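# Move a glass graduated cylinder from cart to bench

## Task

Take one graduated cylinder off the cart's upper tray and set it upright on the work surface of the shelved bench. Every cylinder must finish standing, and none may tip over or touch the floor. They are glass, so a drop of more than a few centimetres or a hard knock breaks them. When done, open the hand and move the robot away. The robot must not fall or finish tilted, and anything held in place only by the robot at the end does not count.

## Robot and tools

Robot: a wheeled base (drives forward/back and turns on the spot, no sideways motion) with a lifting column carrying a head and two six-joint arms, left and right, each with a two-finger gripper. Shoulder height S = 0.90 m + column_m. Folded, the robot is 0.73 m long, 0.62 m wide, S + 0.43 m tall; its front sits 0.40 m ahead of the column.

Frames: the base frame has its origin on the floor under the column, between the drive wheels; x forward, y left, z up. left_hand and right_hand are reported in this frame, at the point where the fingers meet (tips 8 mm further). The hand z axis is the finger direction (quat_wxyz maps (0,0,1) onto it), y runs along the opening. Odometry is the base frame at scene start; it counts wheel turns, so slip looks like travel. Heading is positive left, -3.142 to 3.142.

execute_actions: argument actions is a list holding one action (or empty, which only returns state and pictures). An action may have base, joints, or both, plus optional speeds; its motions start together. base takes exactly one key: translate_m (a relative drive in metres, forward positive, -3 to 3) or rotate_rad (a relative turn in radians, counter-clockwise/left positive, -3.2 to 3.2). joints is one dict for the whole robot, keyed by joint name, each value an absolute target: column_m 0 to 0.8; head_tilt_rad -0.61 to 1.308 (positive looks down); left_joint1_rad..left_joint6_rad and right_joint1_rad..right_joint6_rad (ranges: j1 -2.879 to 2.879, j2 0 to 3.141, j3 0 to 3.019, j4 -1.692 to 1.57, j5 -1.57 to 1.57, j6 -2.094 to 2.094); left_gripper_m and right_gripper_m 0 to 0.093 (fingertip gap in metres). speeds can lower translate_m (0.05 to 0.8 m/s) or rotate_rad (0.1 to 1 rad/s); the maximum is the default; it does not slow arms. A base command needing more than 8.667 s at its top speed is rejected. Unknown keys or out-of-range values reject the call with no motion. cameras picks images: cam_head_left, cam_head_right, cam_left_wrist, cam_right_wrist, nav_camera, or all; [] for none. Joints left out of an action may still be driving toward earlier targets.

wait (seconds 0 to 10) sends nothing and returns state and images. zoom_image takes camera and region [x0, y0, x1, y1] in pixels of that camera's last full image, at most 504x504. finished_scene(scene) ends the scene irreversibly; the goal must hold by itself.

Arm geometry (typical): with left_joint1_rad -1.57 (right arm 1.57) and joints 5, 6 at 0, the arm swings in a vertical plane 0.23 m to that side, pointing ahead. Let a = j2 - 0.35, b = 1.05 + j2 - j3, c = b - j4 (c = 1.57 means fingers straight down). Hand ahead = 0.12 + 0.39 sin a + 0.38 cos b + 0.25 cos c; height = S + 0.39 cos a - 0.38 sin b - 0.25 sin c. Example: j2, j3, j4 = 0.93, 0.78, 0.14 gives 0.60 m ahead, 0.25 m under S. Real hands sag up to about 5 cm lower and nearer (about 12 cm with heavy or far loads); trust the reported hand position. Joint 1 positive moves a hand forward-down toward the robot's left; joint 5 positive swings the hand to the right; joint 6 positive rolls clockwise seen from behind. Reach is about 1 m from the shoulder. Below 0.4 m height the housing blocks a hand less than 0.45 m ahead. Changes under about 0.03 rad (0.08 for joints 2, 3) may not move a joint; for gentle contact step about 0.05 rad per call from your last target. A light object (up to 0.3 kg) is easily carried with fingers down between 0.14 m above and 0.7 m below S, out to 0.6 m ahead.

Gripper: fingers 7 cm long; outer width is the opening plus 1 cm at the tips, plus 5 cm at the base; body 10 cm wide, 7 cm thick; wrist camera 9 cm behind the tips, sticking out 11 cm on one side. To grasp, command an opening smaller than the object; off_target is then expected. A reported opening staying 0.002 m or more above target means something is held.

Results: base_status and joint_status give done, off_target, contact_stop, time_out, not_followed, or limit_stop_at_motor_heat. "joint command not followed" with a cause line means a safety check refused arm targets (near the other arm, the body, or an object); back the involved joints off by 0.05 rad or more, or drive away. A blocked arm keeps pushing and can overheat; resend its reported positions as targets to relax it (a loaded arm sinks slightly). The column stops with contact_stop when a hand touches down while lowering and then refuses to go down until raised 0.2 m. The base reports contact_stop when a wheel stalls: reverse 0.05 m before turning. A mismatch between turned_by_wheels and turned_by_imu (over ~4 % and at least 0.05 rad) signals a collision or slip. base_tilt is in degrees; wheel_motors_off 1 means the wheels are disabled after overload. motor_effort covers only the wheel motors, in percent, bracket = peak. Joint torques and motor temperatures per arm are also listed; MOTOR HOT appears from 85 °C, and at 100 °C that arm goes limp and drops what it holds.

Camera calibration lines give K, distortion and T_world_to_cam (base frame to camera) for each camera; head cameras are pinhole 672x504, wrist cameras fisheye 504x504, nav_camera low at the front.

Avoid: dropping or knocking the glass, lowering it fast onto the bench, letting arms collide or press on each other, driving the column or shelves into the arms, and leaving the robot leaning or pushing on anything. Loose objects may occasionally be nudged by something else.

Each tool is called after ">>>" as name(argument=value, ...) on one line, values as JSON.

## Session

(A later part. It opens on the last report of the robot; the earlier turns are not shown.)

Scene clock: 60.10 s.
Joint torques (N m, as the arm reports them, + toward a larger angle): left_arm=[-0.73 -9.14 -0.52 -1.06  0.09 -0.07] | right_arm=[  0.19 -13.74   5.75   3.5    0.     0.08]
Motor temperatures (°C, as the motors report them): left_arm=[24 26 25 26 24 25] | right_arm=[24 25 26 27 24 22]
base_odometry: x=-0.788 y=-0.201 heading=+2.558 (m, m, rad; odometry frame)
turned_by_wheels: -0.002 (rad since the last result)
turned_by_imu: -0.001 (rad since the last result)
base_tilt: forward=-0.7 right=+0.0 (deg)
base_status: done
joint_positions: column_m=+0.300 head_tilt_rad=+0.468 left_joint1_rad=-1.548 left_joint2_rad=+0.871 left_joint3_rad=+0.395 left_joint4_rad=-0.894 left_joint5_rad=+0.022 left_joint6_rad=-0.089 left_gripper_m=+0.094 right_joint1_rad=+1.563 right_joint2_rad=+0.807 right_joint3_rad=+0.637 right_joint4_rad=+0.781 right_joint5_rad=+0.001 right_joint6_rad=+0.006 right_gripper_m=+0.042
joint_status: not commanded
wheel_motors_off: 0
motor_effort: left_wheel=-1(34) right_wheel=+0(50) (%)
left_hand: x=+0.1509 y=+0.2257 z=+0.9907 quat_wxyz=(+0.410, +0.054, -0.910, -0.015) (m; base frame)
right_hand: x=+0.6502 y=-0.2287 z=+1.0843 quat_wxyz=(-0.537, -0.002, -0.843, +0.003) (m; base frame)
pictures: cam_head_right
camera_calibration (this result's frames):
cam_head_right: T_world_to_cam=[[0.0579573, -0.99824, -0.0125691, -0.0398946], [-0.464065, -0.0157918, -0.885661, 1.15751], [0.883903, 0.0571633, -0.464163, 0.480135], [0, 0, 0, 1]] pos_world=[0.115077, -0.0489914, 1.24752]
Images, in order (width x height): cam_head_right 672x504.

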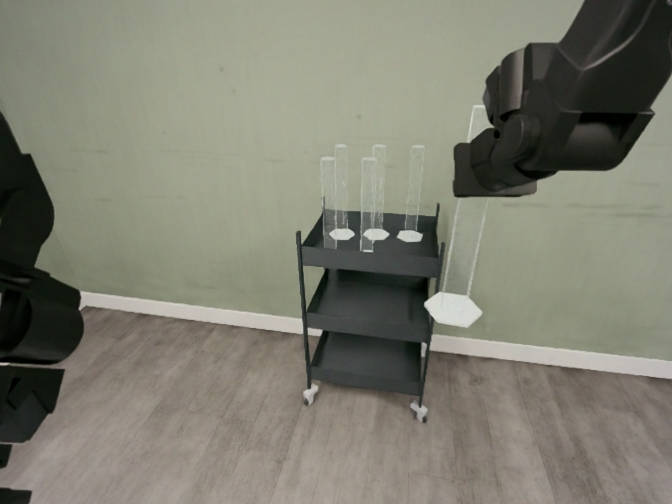

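>>> execute_actions(actions=[{"base":{"rotate_rad":-1.79},"speeds":{"rotate_rad":0.6},"joints":{"column_m":0.36}}], cameras=[])

>>> execute_actions(actions=[{"base":{"translate_m":1.3},"speeds":{"translate_m":0.5}}], cameras=["cam_head_left","cam_head_right"])

Scene clock: 68.33 s.
Joint torques (N m, as the arm reports them, + toward a larger angle): left_arm=[-0.75 -9.15 -0.6  -1.08  0.09 -0.06] | right_arm=[  0.23 -13.72   5.67   3.47  -0.01   0.08]
Motor temperatures (°C, as the motors report them): left_arm=[24 26 25 26 24 25] | right_arm=[24 25 26 27 24 22]
base_odometry: x=-0.788 y=-0.201 heading=+0.769 (m, m, rad; odometry frame)
turned_by_wheels: -1.789 (rad since the last result)
turned_by_imu: -1.788 (rad since the last result)
base_tilt: forward=-0.6 right=+0.0 (deg)
base_status: done
joint_positions: column_m=+0.360 head_tilt_rad=+0.468 left_joint1_rad=-1.548 left_joint2_rad=+0.871 left_joint3_rad=+0.395 left_joint4_rad=-0.894 left_joint5_rad=+0.022 left_joint6_rad=-0.089 left_gripper_m=+0.094 right_joint1_rad=+1.563 right_joint2_rad=+0.807 right_joint3_rad=+0.637 right_joint4_rad=+0.781 right_joint5_rad=+0.001 right_joint6_rad=+0.006 right_gripper_m=+0.042
joint_status: all done
wheel_motors_off: 0
motor_effort: left_wheel=+3(46) right_wheel=-3(40) (%)
left_hand: x=+0.1509 y=+0.2257 z=+1.0507 quat_wxyz=(+0.410, +0.054, -0.910, -0.015) (m; base frame)
right_hand: x=+0.6502 y=-0.2286 z=+1.1443 quat_wxyz=(-0.537, -0.002, -0.843, +0.003) (m; base frame)
pictures: none
No camera images: the call's "cameras" was empty. Leave "cameras" out to get every camera's image.

Scene clock: 72.43 s.
Joint torques (N m, as the arm reports them, + toward a larger angle): left_arm=[-0.75 -9.18 -0.72 -1.08  0.09 -0.07] | right_arm=[  0.27 -13.84   5.74   3.45  -0.01   0.08]
Motor temperatures (°C, as the motors report them): left_arm=[24 26 25 26 24 25] | right_arm=[24 25 26 27 24 22]
base_odometry: x=+0.147 y=+0.702 heading=+0.768 (m, m, rad; odometry frame)
turned_by_wheels: -0.001 (rad since the last result)
turned_by_imu: +0.001 (rad since the last result)
base_tilt: forward=-0.6 right=+0.0 (deg)
base_status: done
joint_positions: column_m=+0.360 head_tilt_rad=+0.468 left_joint1_rad=-1.548 left_joint2_rad=+0.871 left_joint3_rad=+0.396 left_joint4_rad=-0.894 left_joint5_rad=+0.022 left_joint6_rad=-0.089 left_gripper_m=+0.094 right_joint1_rad=+1.563 right_joint2_rad=+0.808 right_joint3_rad=+0.636 right_joint4_rad=+0.781 right_joint5_rad=+0.001 right_joint6_rad=+0.006 right_gripper_m=+0.042
joint_status: not commanded
wheel_motors_off: 0
motor_effort: left_wheel=-4(51) right_wheel=+1(51) (%)
left_hand: x=+0.1517 y=+0.2257 z=+1.0505 quat_wxyz=(+0.409, +0.054, -0.911, -0.015) (m; base frame)
right_hand: x=+0.6495 y=-0.2286 z=+1.1433 quat_wxyz=(-0.536, -0.002, -0.844, +0.003) (m; base frame)
pictures: cam_head_left, cam_head_right
camera_calibration (this result's frames):
cam_head_left: T_world_to_cam=[[0.0554018, -0.998316, -0.0171855, 0.0790839], [-0.46388, -0.0104939, -0.885836, 1.21], [0.884164, 0.0570489, -0.46368, 0.506459], [0, 0, 0, 1]] pos_world=[0.10912, 0.0627555, 1.30805]
cam_head_right: T_world_to_cam=[[0.0579576, -0.99824, -0.0125675, -0.0391424], [-0.464041, -0.0157918, -0.885673, 1.21067], [0.883916, 0.0571633, -0.46414, 0.507958], [0, 0, 0, 1]] pos_world=[0.115078, -0.0489914, 1.30753]
Images, in order (width x height): cam_head_left 672x504, cam_head_right 672x504.

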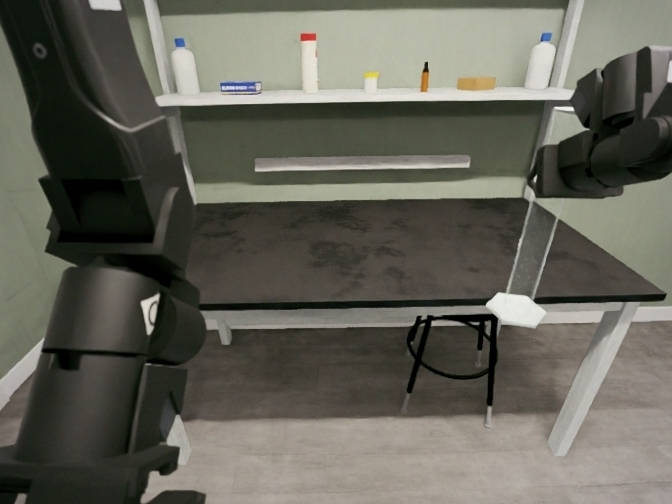

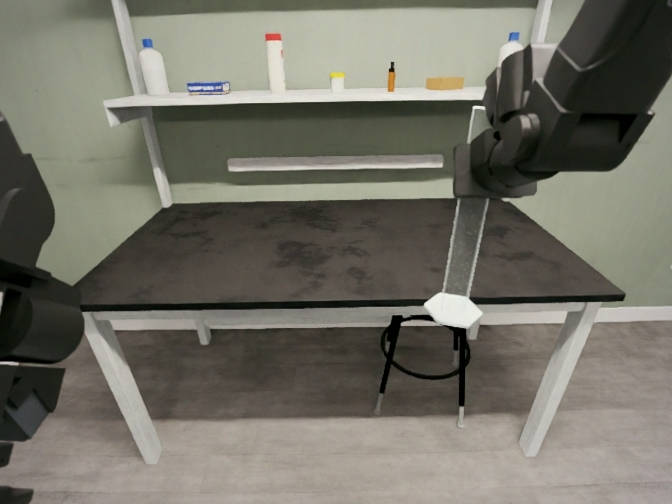

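>>> execute_actions(actions=[{"base":{"translate_m":0.5},"speeds":{"translate_m":0.3},"joints":{"head_tilt_rad":0.7}}], cameras=[])

>>> execute_actions(actions=[{"joints":{"column_m":0.24}}], cameras=["cam_head_left","cam_head_right","cam_right_wrist"])

Scene clock: 78.67 s.
Joint torques (N m, as the arm reports them, + toward a larger angle): left_arm=[-0.74 -9.27 -0.65 -1.07  0.09 -0.07] | right_arm=[  0.21 -13.78   5.86   3.46  -0.01   0.08]
Motor temperatures (°C, as the motors report them): left_arm=[24 26 25 26 24 25] | right_arm=[24 26 26 27 24 22]
base_odometry: x=+0.507 y=+1.049 heading=+0.768 (m, m, rad; odometry frame)
turned_by_wheels: +0.000 (rad since the last result)
turned_by_imu: +0.001 (rad since the last result)
base_tilt: forward=-0.5 right=+0.0 (deg)
base_status: done
joint_positions: column_m=+0.360 head_tilt_rad=+0.703 left_joint1_rad=-1.548 left_joint2_rad=+0.871 left_joint3_rad=+0.396 left_joint4_rad=-0.894 left_joint5_rad=+0.022 left_joint6_rad=-0.089 left_gripper_m=+0.094 right_joint1_rad=+1.563 right_joint2_rad=+0.809 right_joint3_rad=+0.634 right_joint4_rad=+0.781 right_joint5_rad=+0.001 right_joint6_rad=+0.006 right_gripper_m=+0.042
joint_status: all done
wheel_motors_off: 0
motor_effort: left_wheel=-2(32) right_wheel=+1(35) (%)
left_hand: x=+0.1517 y=+0.2257 z=+1.0505 quat_wxyz=(+0.409, +0.054, -0.911, -0.015) (m; base frame)
right_hand: x=+0.6487 y=-0.2286 z=+1.1422 quat_wxyz=(-0.535, -0.002, -0.845, +0.003) (m; base frame)
pictures: none
No camera images: the call's "cameras" was empty. Leave "cameras" out to get every camera's image.

Scene clock: 80.80 s.
Joint torques (N m, as the arm reports them, + toward a larger angle): left_arm=[-0.76 -9.23 -0.67 -1.06  0.09 -0.06] | right_arm=[  0.26 -13.84   5.87   3.48  -0.02   0.08]
Motor temperatures (°C, as the motors report them): left_arm=[24 26 25 26 24 25] | right_arm=[24 26 26 27 24 22]
base_odometry: x=+0.507 y=+1.049 heading=+0.768 (m, m, rad; odometry frame)
turned_by_wheels: +0.000 (rad since the last result)
turned_by_imu: +0.001 (rad since the last result)
base_tilt: forward=-0.6 right=+0.0 (deg)
base_status: not commanded
joint_positions: column_m=+0.240 head_tilt_rad=+0.703 left_joint1_rad=-1.548 left_joint2_rad=+0.871 left_joint3_rad=+0.396 left_joint4_rad=-0.894 left_joint5_rad=+0.022 left_joint6_rad=-0.089 left_gripper_m=+0.094 right_joint1_rad=+1.563 right_joint2_rad=+0.809 right_joint3_rad=+0.634 right_joint4_rad=+0.781 right_joint5_rad=+0.001 right_joint6_rad=+0.006 right_gripper_m=+0.042
joint_status: all done
wheel_motors_off: 0
motor_effort: left_wheel=-1(2) right_wheel=+1(1) (%)
left_hand: x=+0.1517 y=+0.2257 z=+0.9306 quat_wxyz=(+0.409, +0.054, -0.911, -0.015) (m; base frame)
right_hand: x=+0.6487 y=-0.2286 z=+1.0223 quat_wxyz=(-0.535, -0.002, -0.845, +0.003) (m; base frame)
pictures: cam_head_left, cam_head_right, cam_right_wrist
camera_calibration (this result's frames):
cam_head_left: T_world_to_cam=[[0.0498755, -0.998316, -0.0296164, 0.0925414], [-0.657442, -0.0104939, -0.753432, 0.951167], [0.751853, 0.0570489, -0.656858, 0.694345], [0, 0, 0, 1]] pos_world=[0.0986767, 0.0627555, 1.17547]
cam_head_right: T_world_to_cam=[[0.0534366, -0.99824, -0.0257207, -0.0242961], [-0.657561, -0.0157918, -0.753236, 0.951819], [0.751504, 0.0571633, -0.657247, 0.695708], [0, 0, 0, 1]] pos_world=[0.10435, -0.0489914, 1.17357]
cam_right_wrist: T_world_to_cam=[[-0.000587442, -0.999996, -0.00279971, -0.227338], [-0.879863, 0.00184737, -0.475224, 1.06281], [0.475227, 0.0021842, -0.87986, 0.715162], [0, 0, 0, 1]] pos_world=[0.595125, -0.230862, 1.13368]
Images, in order (width x height): cam_head_left 672x504, cam_head_right 672x504, cam_right_wrist 504x504.

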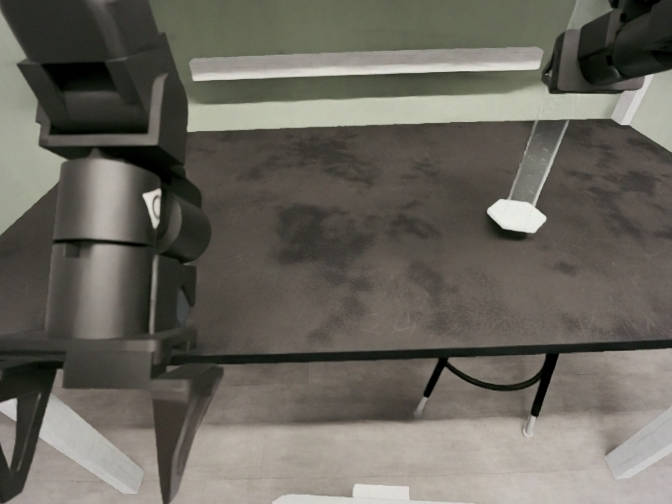

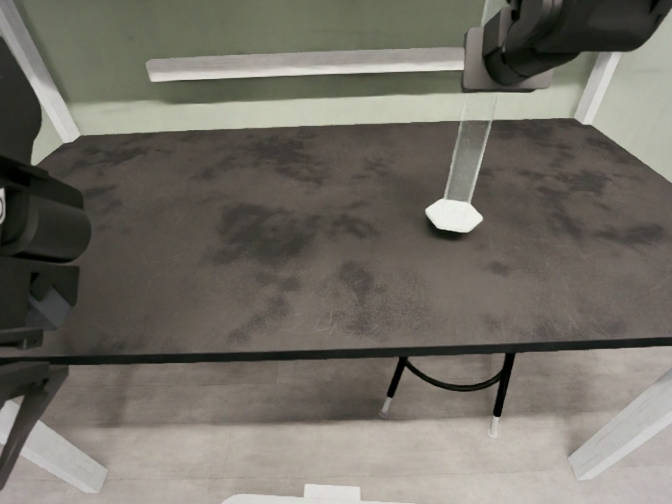

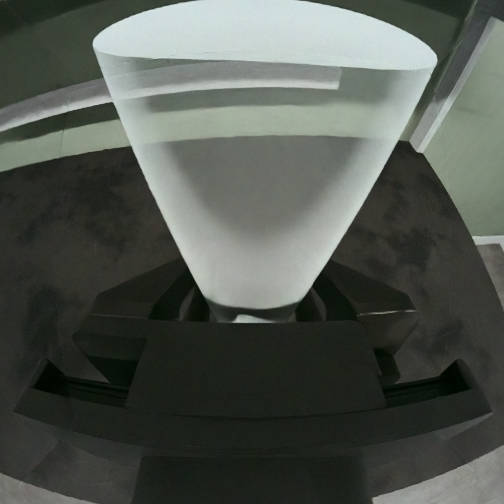

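Small gap left; step down.

>>> execute_actions(actions=[{"joints":{"column_m":0.22}}], cameras=["cam_head_left"])

>>> zoom_image(camera="cam_head_left", region=[440, 150, 600, 270])

Scene clock: 82.70 s.
Joint torques (N m, as the arm reports them, + toward a larger angle): left_arm=[-0.72 -9.1  -0.68 -1.07  0.09 -0.07] | right_arm=[  0.25 -13.89   5.84   3.48  -0.01   0.07]
Motor temperatures (°C, as the motors report them): left_arm=[24 26 25 26 24 25] | right_arm=[24 26 26 27 24 22]
base_odometry: x=+0.507 y=+1.049 heading=+0.768 (m, m, rad; odometry frame)
turned_by_wheels: +0.000 (rad since the last result)
turned_by_imu: +0.000 (rad since the last result)
base_tilt: forward=-0.5 right=-0.1 (deg)
base_status: not commanded
joint_positions: column_m=+0.220 head_tilt_rad=+0.703 left_joint1_rad=-1.548 left_joint2_rad=+0.871 left_joint3_rad=+0.396 left_joint4_rad=-0.894 left_joint5_rad=+0.022 left_joint6_rad=-0.089 left_gripper_m=+0.094 right_joint1_rad=+1.563 right_joint2_rad=+0.809 right_joint3_rad=+0.634 right_joint4_rad=+0.781 right_joint5_rad=+0.001 right_joint6_rad=+0.006 right_gripper_m=+0.042
joint_status: all done
wheel_motors_off: 0
motor_effort: left_wheel=-2(2) right_wheel=+1(1) (%)
left_hand: x=+0.1517 y=+0.2257 z=+0.9106 quat_wxyz=(+0.409, +0.054, -0.911, -0.015) (m; base frame)
right_hand: x=+0.6487 y=-0.2286 z=+1.0023 quat_wxyz=(-0.535, -0.002, -0.845, +0.003) (m; base frame)
pictures: cam_head_left
camera_calibration (this result's frames):
cam_head_left: T_world_to_cam=[[0.0498753, -0.998316, -0.0296168, 0.0919486], [-0.657447, -0.0104939, -0.753428, 0.936071], [0.751848, 0.0570489, -0.656863, 0.681194], [0, 0, 0, 1]] pos_world=[0.0986764, 0.0627555, 1.15544]
Images, in order (width x height): cam_head_left 672x504.

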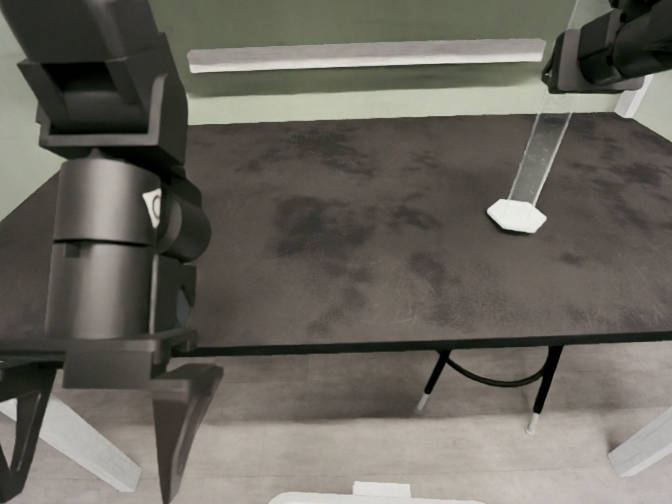

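Region (440, 150, 600, 270) of cam_head_left's 672x504 image, scaled by 3.150, with more detail than that image has; it fills the top 378 rows of this view, and the rest is white.

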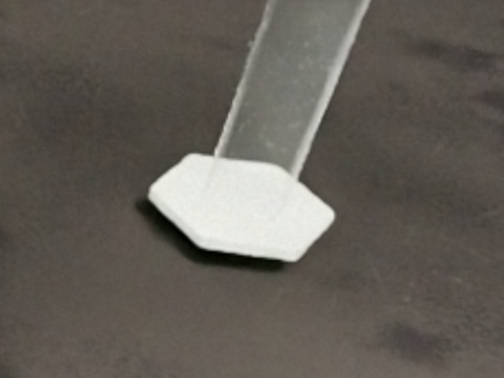

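>>> execute_actions(actions=[{"joints":{"column_m":0.207}}], cameras=["cam_head_left"])

>>> zoom_image(camera="cam_head_left", region=[440, 150, 600, 270])

Scene clock: 84.73 s.
Joint torques (N m, as the arm reports them, + toward a larger angle): left_arm=[-0.75 -9.16 -0.65 -1.06  0.09 -0.07] | right_arm=[  0.29 -13.86   5.88   3.52  -0.01   0.08]
Motor temperatures (°C, as the motors report them): left_arm=[24 26 25 26 24 25] | right_arm=[24 26 26 27 24 22]
base_odometry: x=+0.507 y=+1.049 heading=+0.768 (m, m, rad; odometry frame)
turned_by_wheels: +0.000 (rad since the last result)
turned_by_imu: +0.000 (rad since the last result)
base_tilt: forward=-0.5 right=+0.0 (deg)
base_status: not commanded
joint_positions: column_m=+0.207 head_tilt_rad=+0.703 left_joint1_rad=-1.548 left_joint2_rad=+0.871 left_joint3_rad=+0.396 left_joint4_rad=-0.894 left_joint5_rad=+0.022 left_joint6_rad=-0.089 left_gripper_m=+0.094 right_joint1_rad=+1.563 right_joint2_rad=+0.810 right_joint3_rad=+0.634 right_joint4_rad=+0.781 right_joint5_rad=+0.001 right_joint6_rad=+0.006 right_gripper_m=+0.042
joint_status: all done
wheel_motors_off: 0
motor_effort: left_wheel=-1(1) right_wheel=+1(2) (%)
left_hand: x=+0.1517 y=+0.2257 z=+0.8976 quat_wxyz=(+0.409, +0.054, -0.911, -0.015) (m; base frame)
right_hand: x=+0.6486 y=-0.2286 z=+0.9891 quat_wxyz=(-0.535, -0.002, -0.845, +0.003) (m; base frame)
pictures: cam_head_left
camera_calibration (this result's frames):
cam_head_left: T_world_to_cam=[[0.0498738, -0.998316, -0.0296193, 0.0915672], [-0.657485, -0.0104939, -0.753395, 0.926253], [0.751815, 0.0570489, -0.656901, 0.672714], [0, 0, 0, 1]] pos_world=[0.0986738, 0.0627555, 1.14245]
Images, in order (width x height): cam_head_left 672x504.

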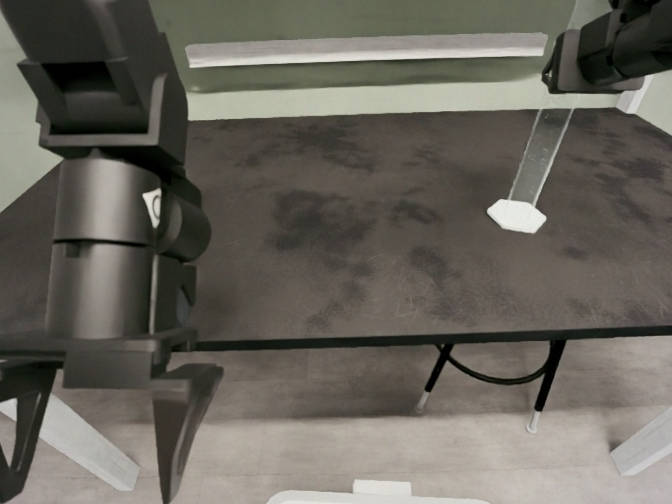

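Region (440, 150, 600, 270) of cam_head_left's 672x504 image, scaled by 3.150, with more detail than that image has; it fills the top 378 rows of this view, and the rest is white.

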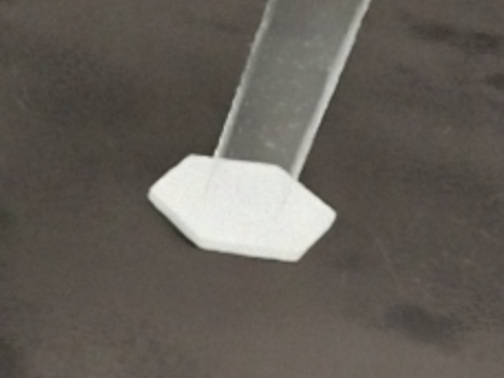

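Nearly touching (within ~1 cm).

>>> execute_actions(actions=[{"joints":{"column_m":0.197}}], cameras=[])

>>> execute_actions(actions=[{"joints":{"right_gripper_m":0.085}}], cameras=["cam_head_left","cam_right_wrist"])

Scene clock: 86.37 s.
Joint torques (N m, as the arm reports them, + toward a larger angle): left_arm=[-0.78 -9.17 -0.68 -1.07  0.09 -0.07] | right_arm=[  0.32 -12.87   5.99   3.22  -0.01   0.1 ]
Motor temperatures (°C, as the motors report them): left_arm=[24 26 25 26 24 25] | right_arm=[24 26 26 27 24 22]
base_odometry: x=+0.507 y=+1.049 heading=+0.768 (m, m, rad; odometry frame)
turned_by_wheels: +0.000 (rad since the last result)
turned_by_imu: +0.000 (rad since the last result)
base_tilt: forward=-0.6 right=+0.0 (deg)
base_status: not commanded
joint_positions: column_m=+0.197 head_tilt_rad=+0.703 left_joint1_rad=-1.548 left_joint2_rad=+0.871 left_joint3_rad=+0.396 left_joint4_rad=-0.894 left_joint5_rad=+0.022 left_joint6_rad=-0.089 left_gripper_m=+0.094 right_joint1_rad=+1.563 right_joint2_rad=+0.796 right_joint3_rad=+0.634 right_joint4_rad=+0.786 right_joint5_rad=+0.001 right_joint6_rad=+0.003 right_gripper_m=+0.042
joint_status: all done
wheel_motors_off: 0
motor_effort: left_wheel=-2(3) right_wheel=+2(2) (%)
left_hand: x=+0.1517 y=+0.2257 z=+0.8876 quat_wxyz=(+0.409, +0.054, -0.911, -0.015) (m; base frame)
right_hand: x=+0.6508 y=-0.2285 z=+0.9876 quat_wxyz=(-0.543, -0.001, -0.840, +0.003) (m; base frame)
pictures: none
No camera images: the call's "cameras" was empty. Leave "cameras" out to get every camera's image.

Scene clock: 87.00 s.
Joint torques (N m, as the arm reports them, + toward a larger angle): left_arm=[-0.75 -9.21 -0.65 -1.07  0.09 -0.07] | right_arm=[  0.26 -12.82   5.96   3.2   -0.01   0.11]
Motor temperatures (°C, as the motors report them): left_arm=[24 26 25 26 24 25] | right_arm=[24 26 26 27 24 22]
base_odometry: x=+0.507 y=+1.049 heading=+0.768 (m, m, rad; odometry frame)
turned_by_wheels: +0.000 (rad since the last result)
turned_by_imu: +0.000 (rad since the last result)
base_tilt: forward=-0.6 right=+0.0 (deg)
base_status: not commanded
joint_positions: column_m=+0.197 head_tilt_rad=+0.703 left_joint1_rad=-1.548 left_joint2_rad=+0.871 left_joint3_rad=+0.396 left_joint4_rad=-0.894 left_joint5_rad=+0.022 left_joint6_rad=-0.089 left_gripper_m=+0.094 right_joint1_rad=+1.563 right_joint2_rad=+0.796 right_joint3_rad=+0.634 right_joint4_rad=+0.786 right_joint5_rad=+0.001 right_joint6_rad=+0.003 right_gripper_m=+0.085
joint_status: all done
wheel_motors_off: 0
motor_effort: left_wheel=-1(1) right_wheel=+1(2) (%)
left_hand: x=+0.1517 y=+0.2257 z=+0.8876 quat_wxyz=(+0.409, +0.054, -0.911, -0.015) (m; base frame)
right_hand: x=+0.6508 y=-0.2285 z=+0.9876 quat_wxyz=(-0.543, -0.001, -0.840, +0.003) (m; base frame)
pictures: cam_head_left, cam_right_wrist
camera_calibration (this result's frames):
cam_head_left: T_world_to_cam=[[0.0498721, -0.998316, -0.0296221, 0.091274], [-0.657527, -0.0104939, -0.753358, 0.918668], [0.751779, 0.0570489, -0.656943, 0.666189], [0, 0, 0, 1]] pos_world=[0.098671, 0.0627555, 1.13244]
cam_right_wrist: T_world_to_cam=[[0.000843884, -1, 0.0000478439, -0.231131], [-0.87065, -0.000758263, -0.491902, 1.05806], [0.491901, 0.000373453, -0.870651, 0.663231], [0, 0, 0, 1]] pos_world=[0.595154, -0.230576, 1.09792]
Images, in order (width x height): cam_head_left 672x504, cam_right_wrist 504x504.

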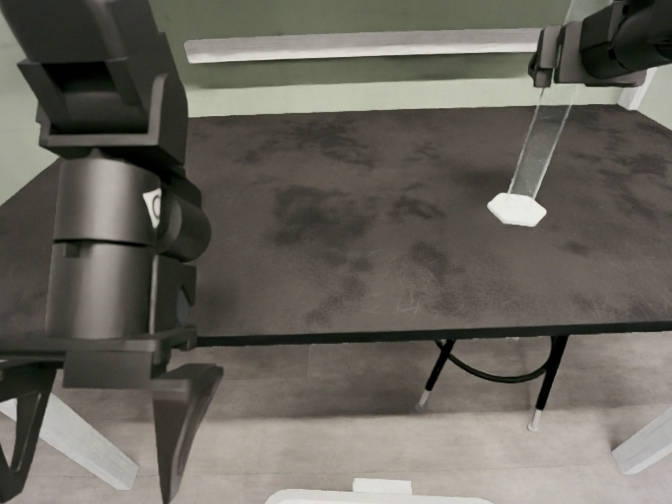

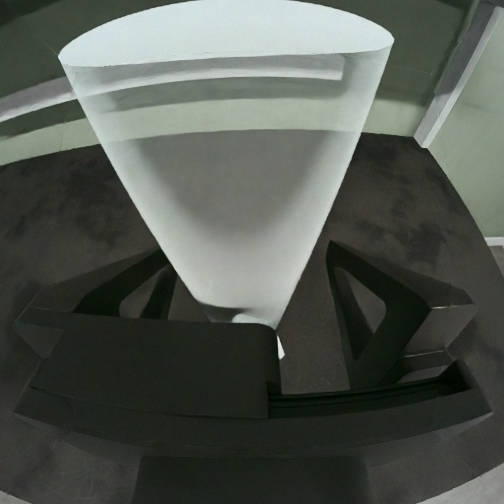

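>>> execute_actions(actions=[{"base":{"translate_m":-0.05},"speeds":{"translate_m":0.05},"joints":{"right_gripper_m":0.093}}], cameras=["cam_right_wrist"])

>>> execute_actions(actions=[{"base":{"translate_m":-0.5},"speeds":{"translate_m":0.3}}], cameras=["cam_head_left"])

Scene clock: 90.30 s.
Joint torques (N m, as the arm reports them, + toward a larger angle): left_arm=[-0.76 -9.29 -0.59 -1.06  0.09 -0.07] | right_arm=[  0.24 -12.91   5.96   3.21  -0.01   0.11]
Motor temperatures (°C, as the motors report them): left_arm=[24 26 25 26 24 25] | right_arm=[24 26 26 27 24 22]
base_odometry: x=+0.471 y=+1.015 heading=+0.768 (m, m, rad; odometry frame)
turned_by_wheels: +0.000 (rad since the last result)
turned_by_imu: +0.001 (rad since the last result)
base_tilt: forward=-0.6 right=+0.0 (deg)
base_status: done
joint_positions: column_m=+0.197 head_tilt_rad=+0.703 left_joint1_rad=-1.548 left_joint2_rad=+0.871 left_joint3_rad=+0.395 left_joint4_rad=-0.894 left_joint5_rad=+0.022 left_joint6_rad=-0.089 left_gripper_m=+0.094 right_joint1_rad=+1.563 right_joint2_rad=+0.796 right_joint3_rad=+0.635 right_joint4_rad=+0.786 right_joint5_rad=+0.001 right_joint6_rad=+0.003 right_gripper_m=+0.093
joint_status: all done
wheel_motors_off: 0
motor_effort: left_wheel=+0(32) right_wheel=+0(33) (%)
left_hand: x=+0.1507 y=+0.2257 z=+0.8879 quat_wxyz=(+0.410, +0.054, -0.910, -0.015) (m; base frame)
right_hand: x=+0.6511 y=-0.2285 z=+0.9877 quat_wxyz=(-0.543, -0.001, -0.840, +0.003) (m; base frame)
pictures: cam_right_wrist
camera_calibration (this result's frames):
cam_right_wrist: T_world_to_cam=[[0.000846414, -1, 0.0000496378, -0.231135], [-0.870463, -0.000761206, -0.492234, 1.05857], [0.492234, 0.000373426, -0.870463, 0.662742], [0, 0, 0, 1]] pos_world=[0.595418, -0.230577, 1.09797]
Images, in order (width x height): cam_right_wrist 504x504.

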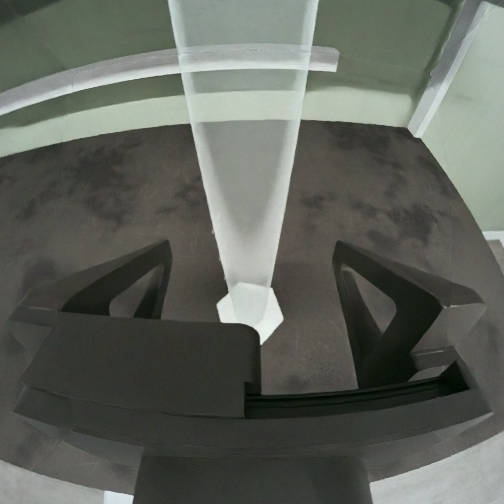

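Scene clock: 93.03 s.
Joint torques (N m, as the arm reports them, + toward a larger angle): left_arm=[-0.73 -9.05 -0.54 -1.07  0.09 -0.06] | right_arm=[  0.24 -13.08   5.91   3.18  -0.01   0.11]
Motor temperatures (°C, as the motors report them): left_arm=[24 26 25 26 24 25] | right_arm=[24 26 26 27 24 22]
base_odometry: x=+0.111 y=+0.667 heading=+0.767 (m, m, rad; odometry frame)
turned_by_wheels: -0.001 (rad since the last result)
turned_by_imu: -0.001 (rad since the last result)
base_tilt: forward=-0.6 right=+0.1 (deg)
base_status: done
joint_positions: column_m=+0.197 head_tilt_rad=+0.703 left_joint1_rad=-1.548 left_joint2_rad=+0.871 left_joint3_rad=+0.395 left_joint4_rad=-0.894 left_joint5_rad=+0.022 left_joint6_rad=-0.089 left_gripper_m=+0.094 right_joint1_rad=+1.563 right_joint2_rad=+0.797 right_joint3_rad=+0.635 right_joint4_rad=+0.786 right_joint5_rad=+0.001 right_joint6_rad=+0.003 right_gripper_m=+0.093
joint_status: not commanded
wheel_motors_off: 0
motor_effort: left_wheel=+1(29) right_wheel=+1(41) (%)
left_hand: x=+0.1507 y=+0.2257 z=+0.8879 quat_wxyz=(+0.410, +0.054, -0.910, -0.015) (m; base frame)
right_hand: x=+0.6513 y=-0.2285 z=+0.9876 quat_wxyz=(-0.543, -0.001, -0.840, +0.003) (m; base frame)
pictures: cam_head_left
camera_calibration (this result's frames):
cam_head_left: T_world_to_cam=[[0.0498641, -0.998316, -0.0296356, 0.0912905], [-0.657732, -0.0104939, -0.753179, 0.918467], [0.7516, 0.0570489, -0.657147, 0.666439], [0, 0, 0, 1]] pos_world=[0.0986573, 0.0627555, 1.13242]
Images, in order (width x height): cam_head_left 672x504.

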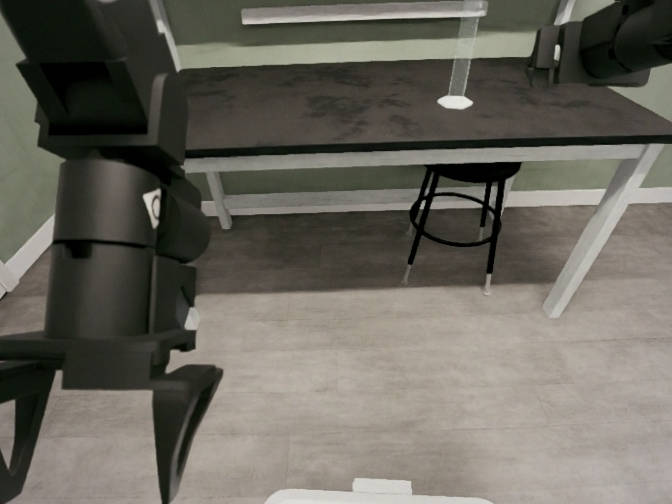

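>>> finished_scene(scene=1)

The scene is finished: the task was done.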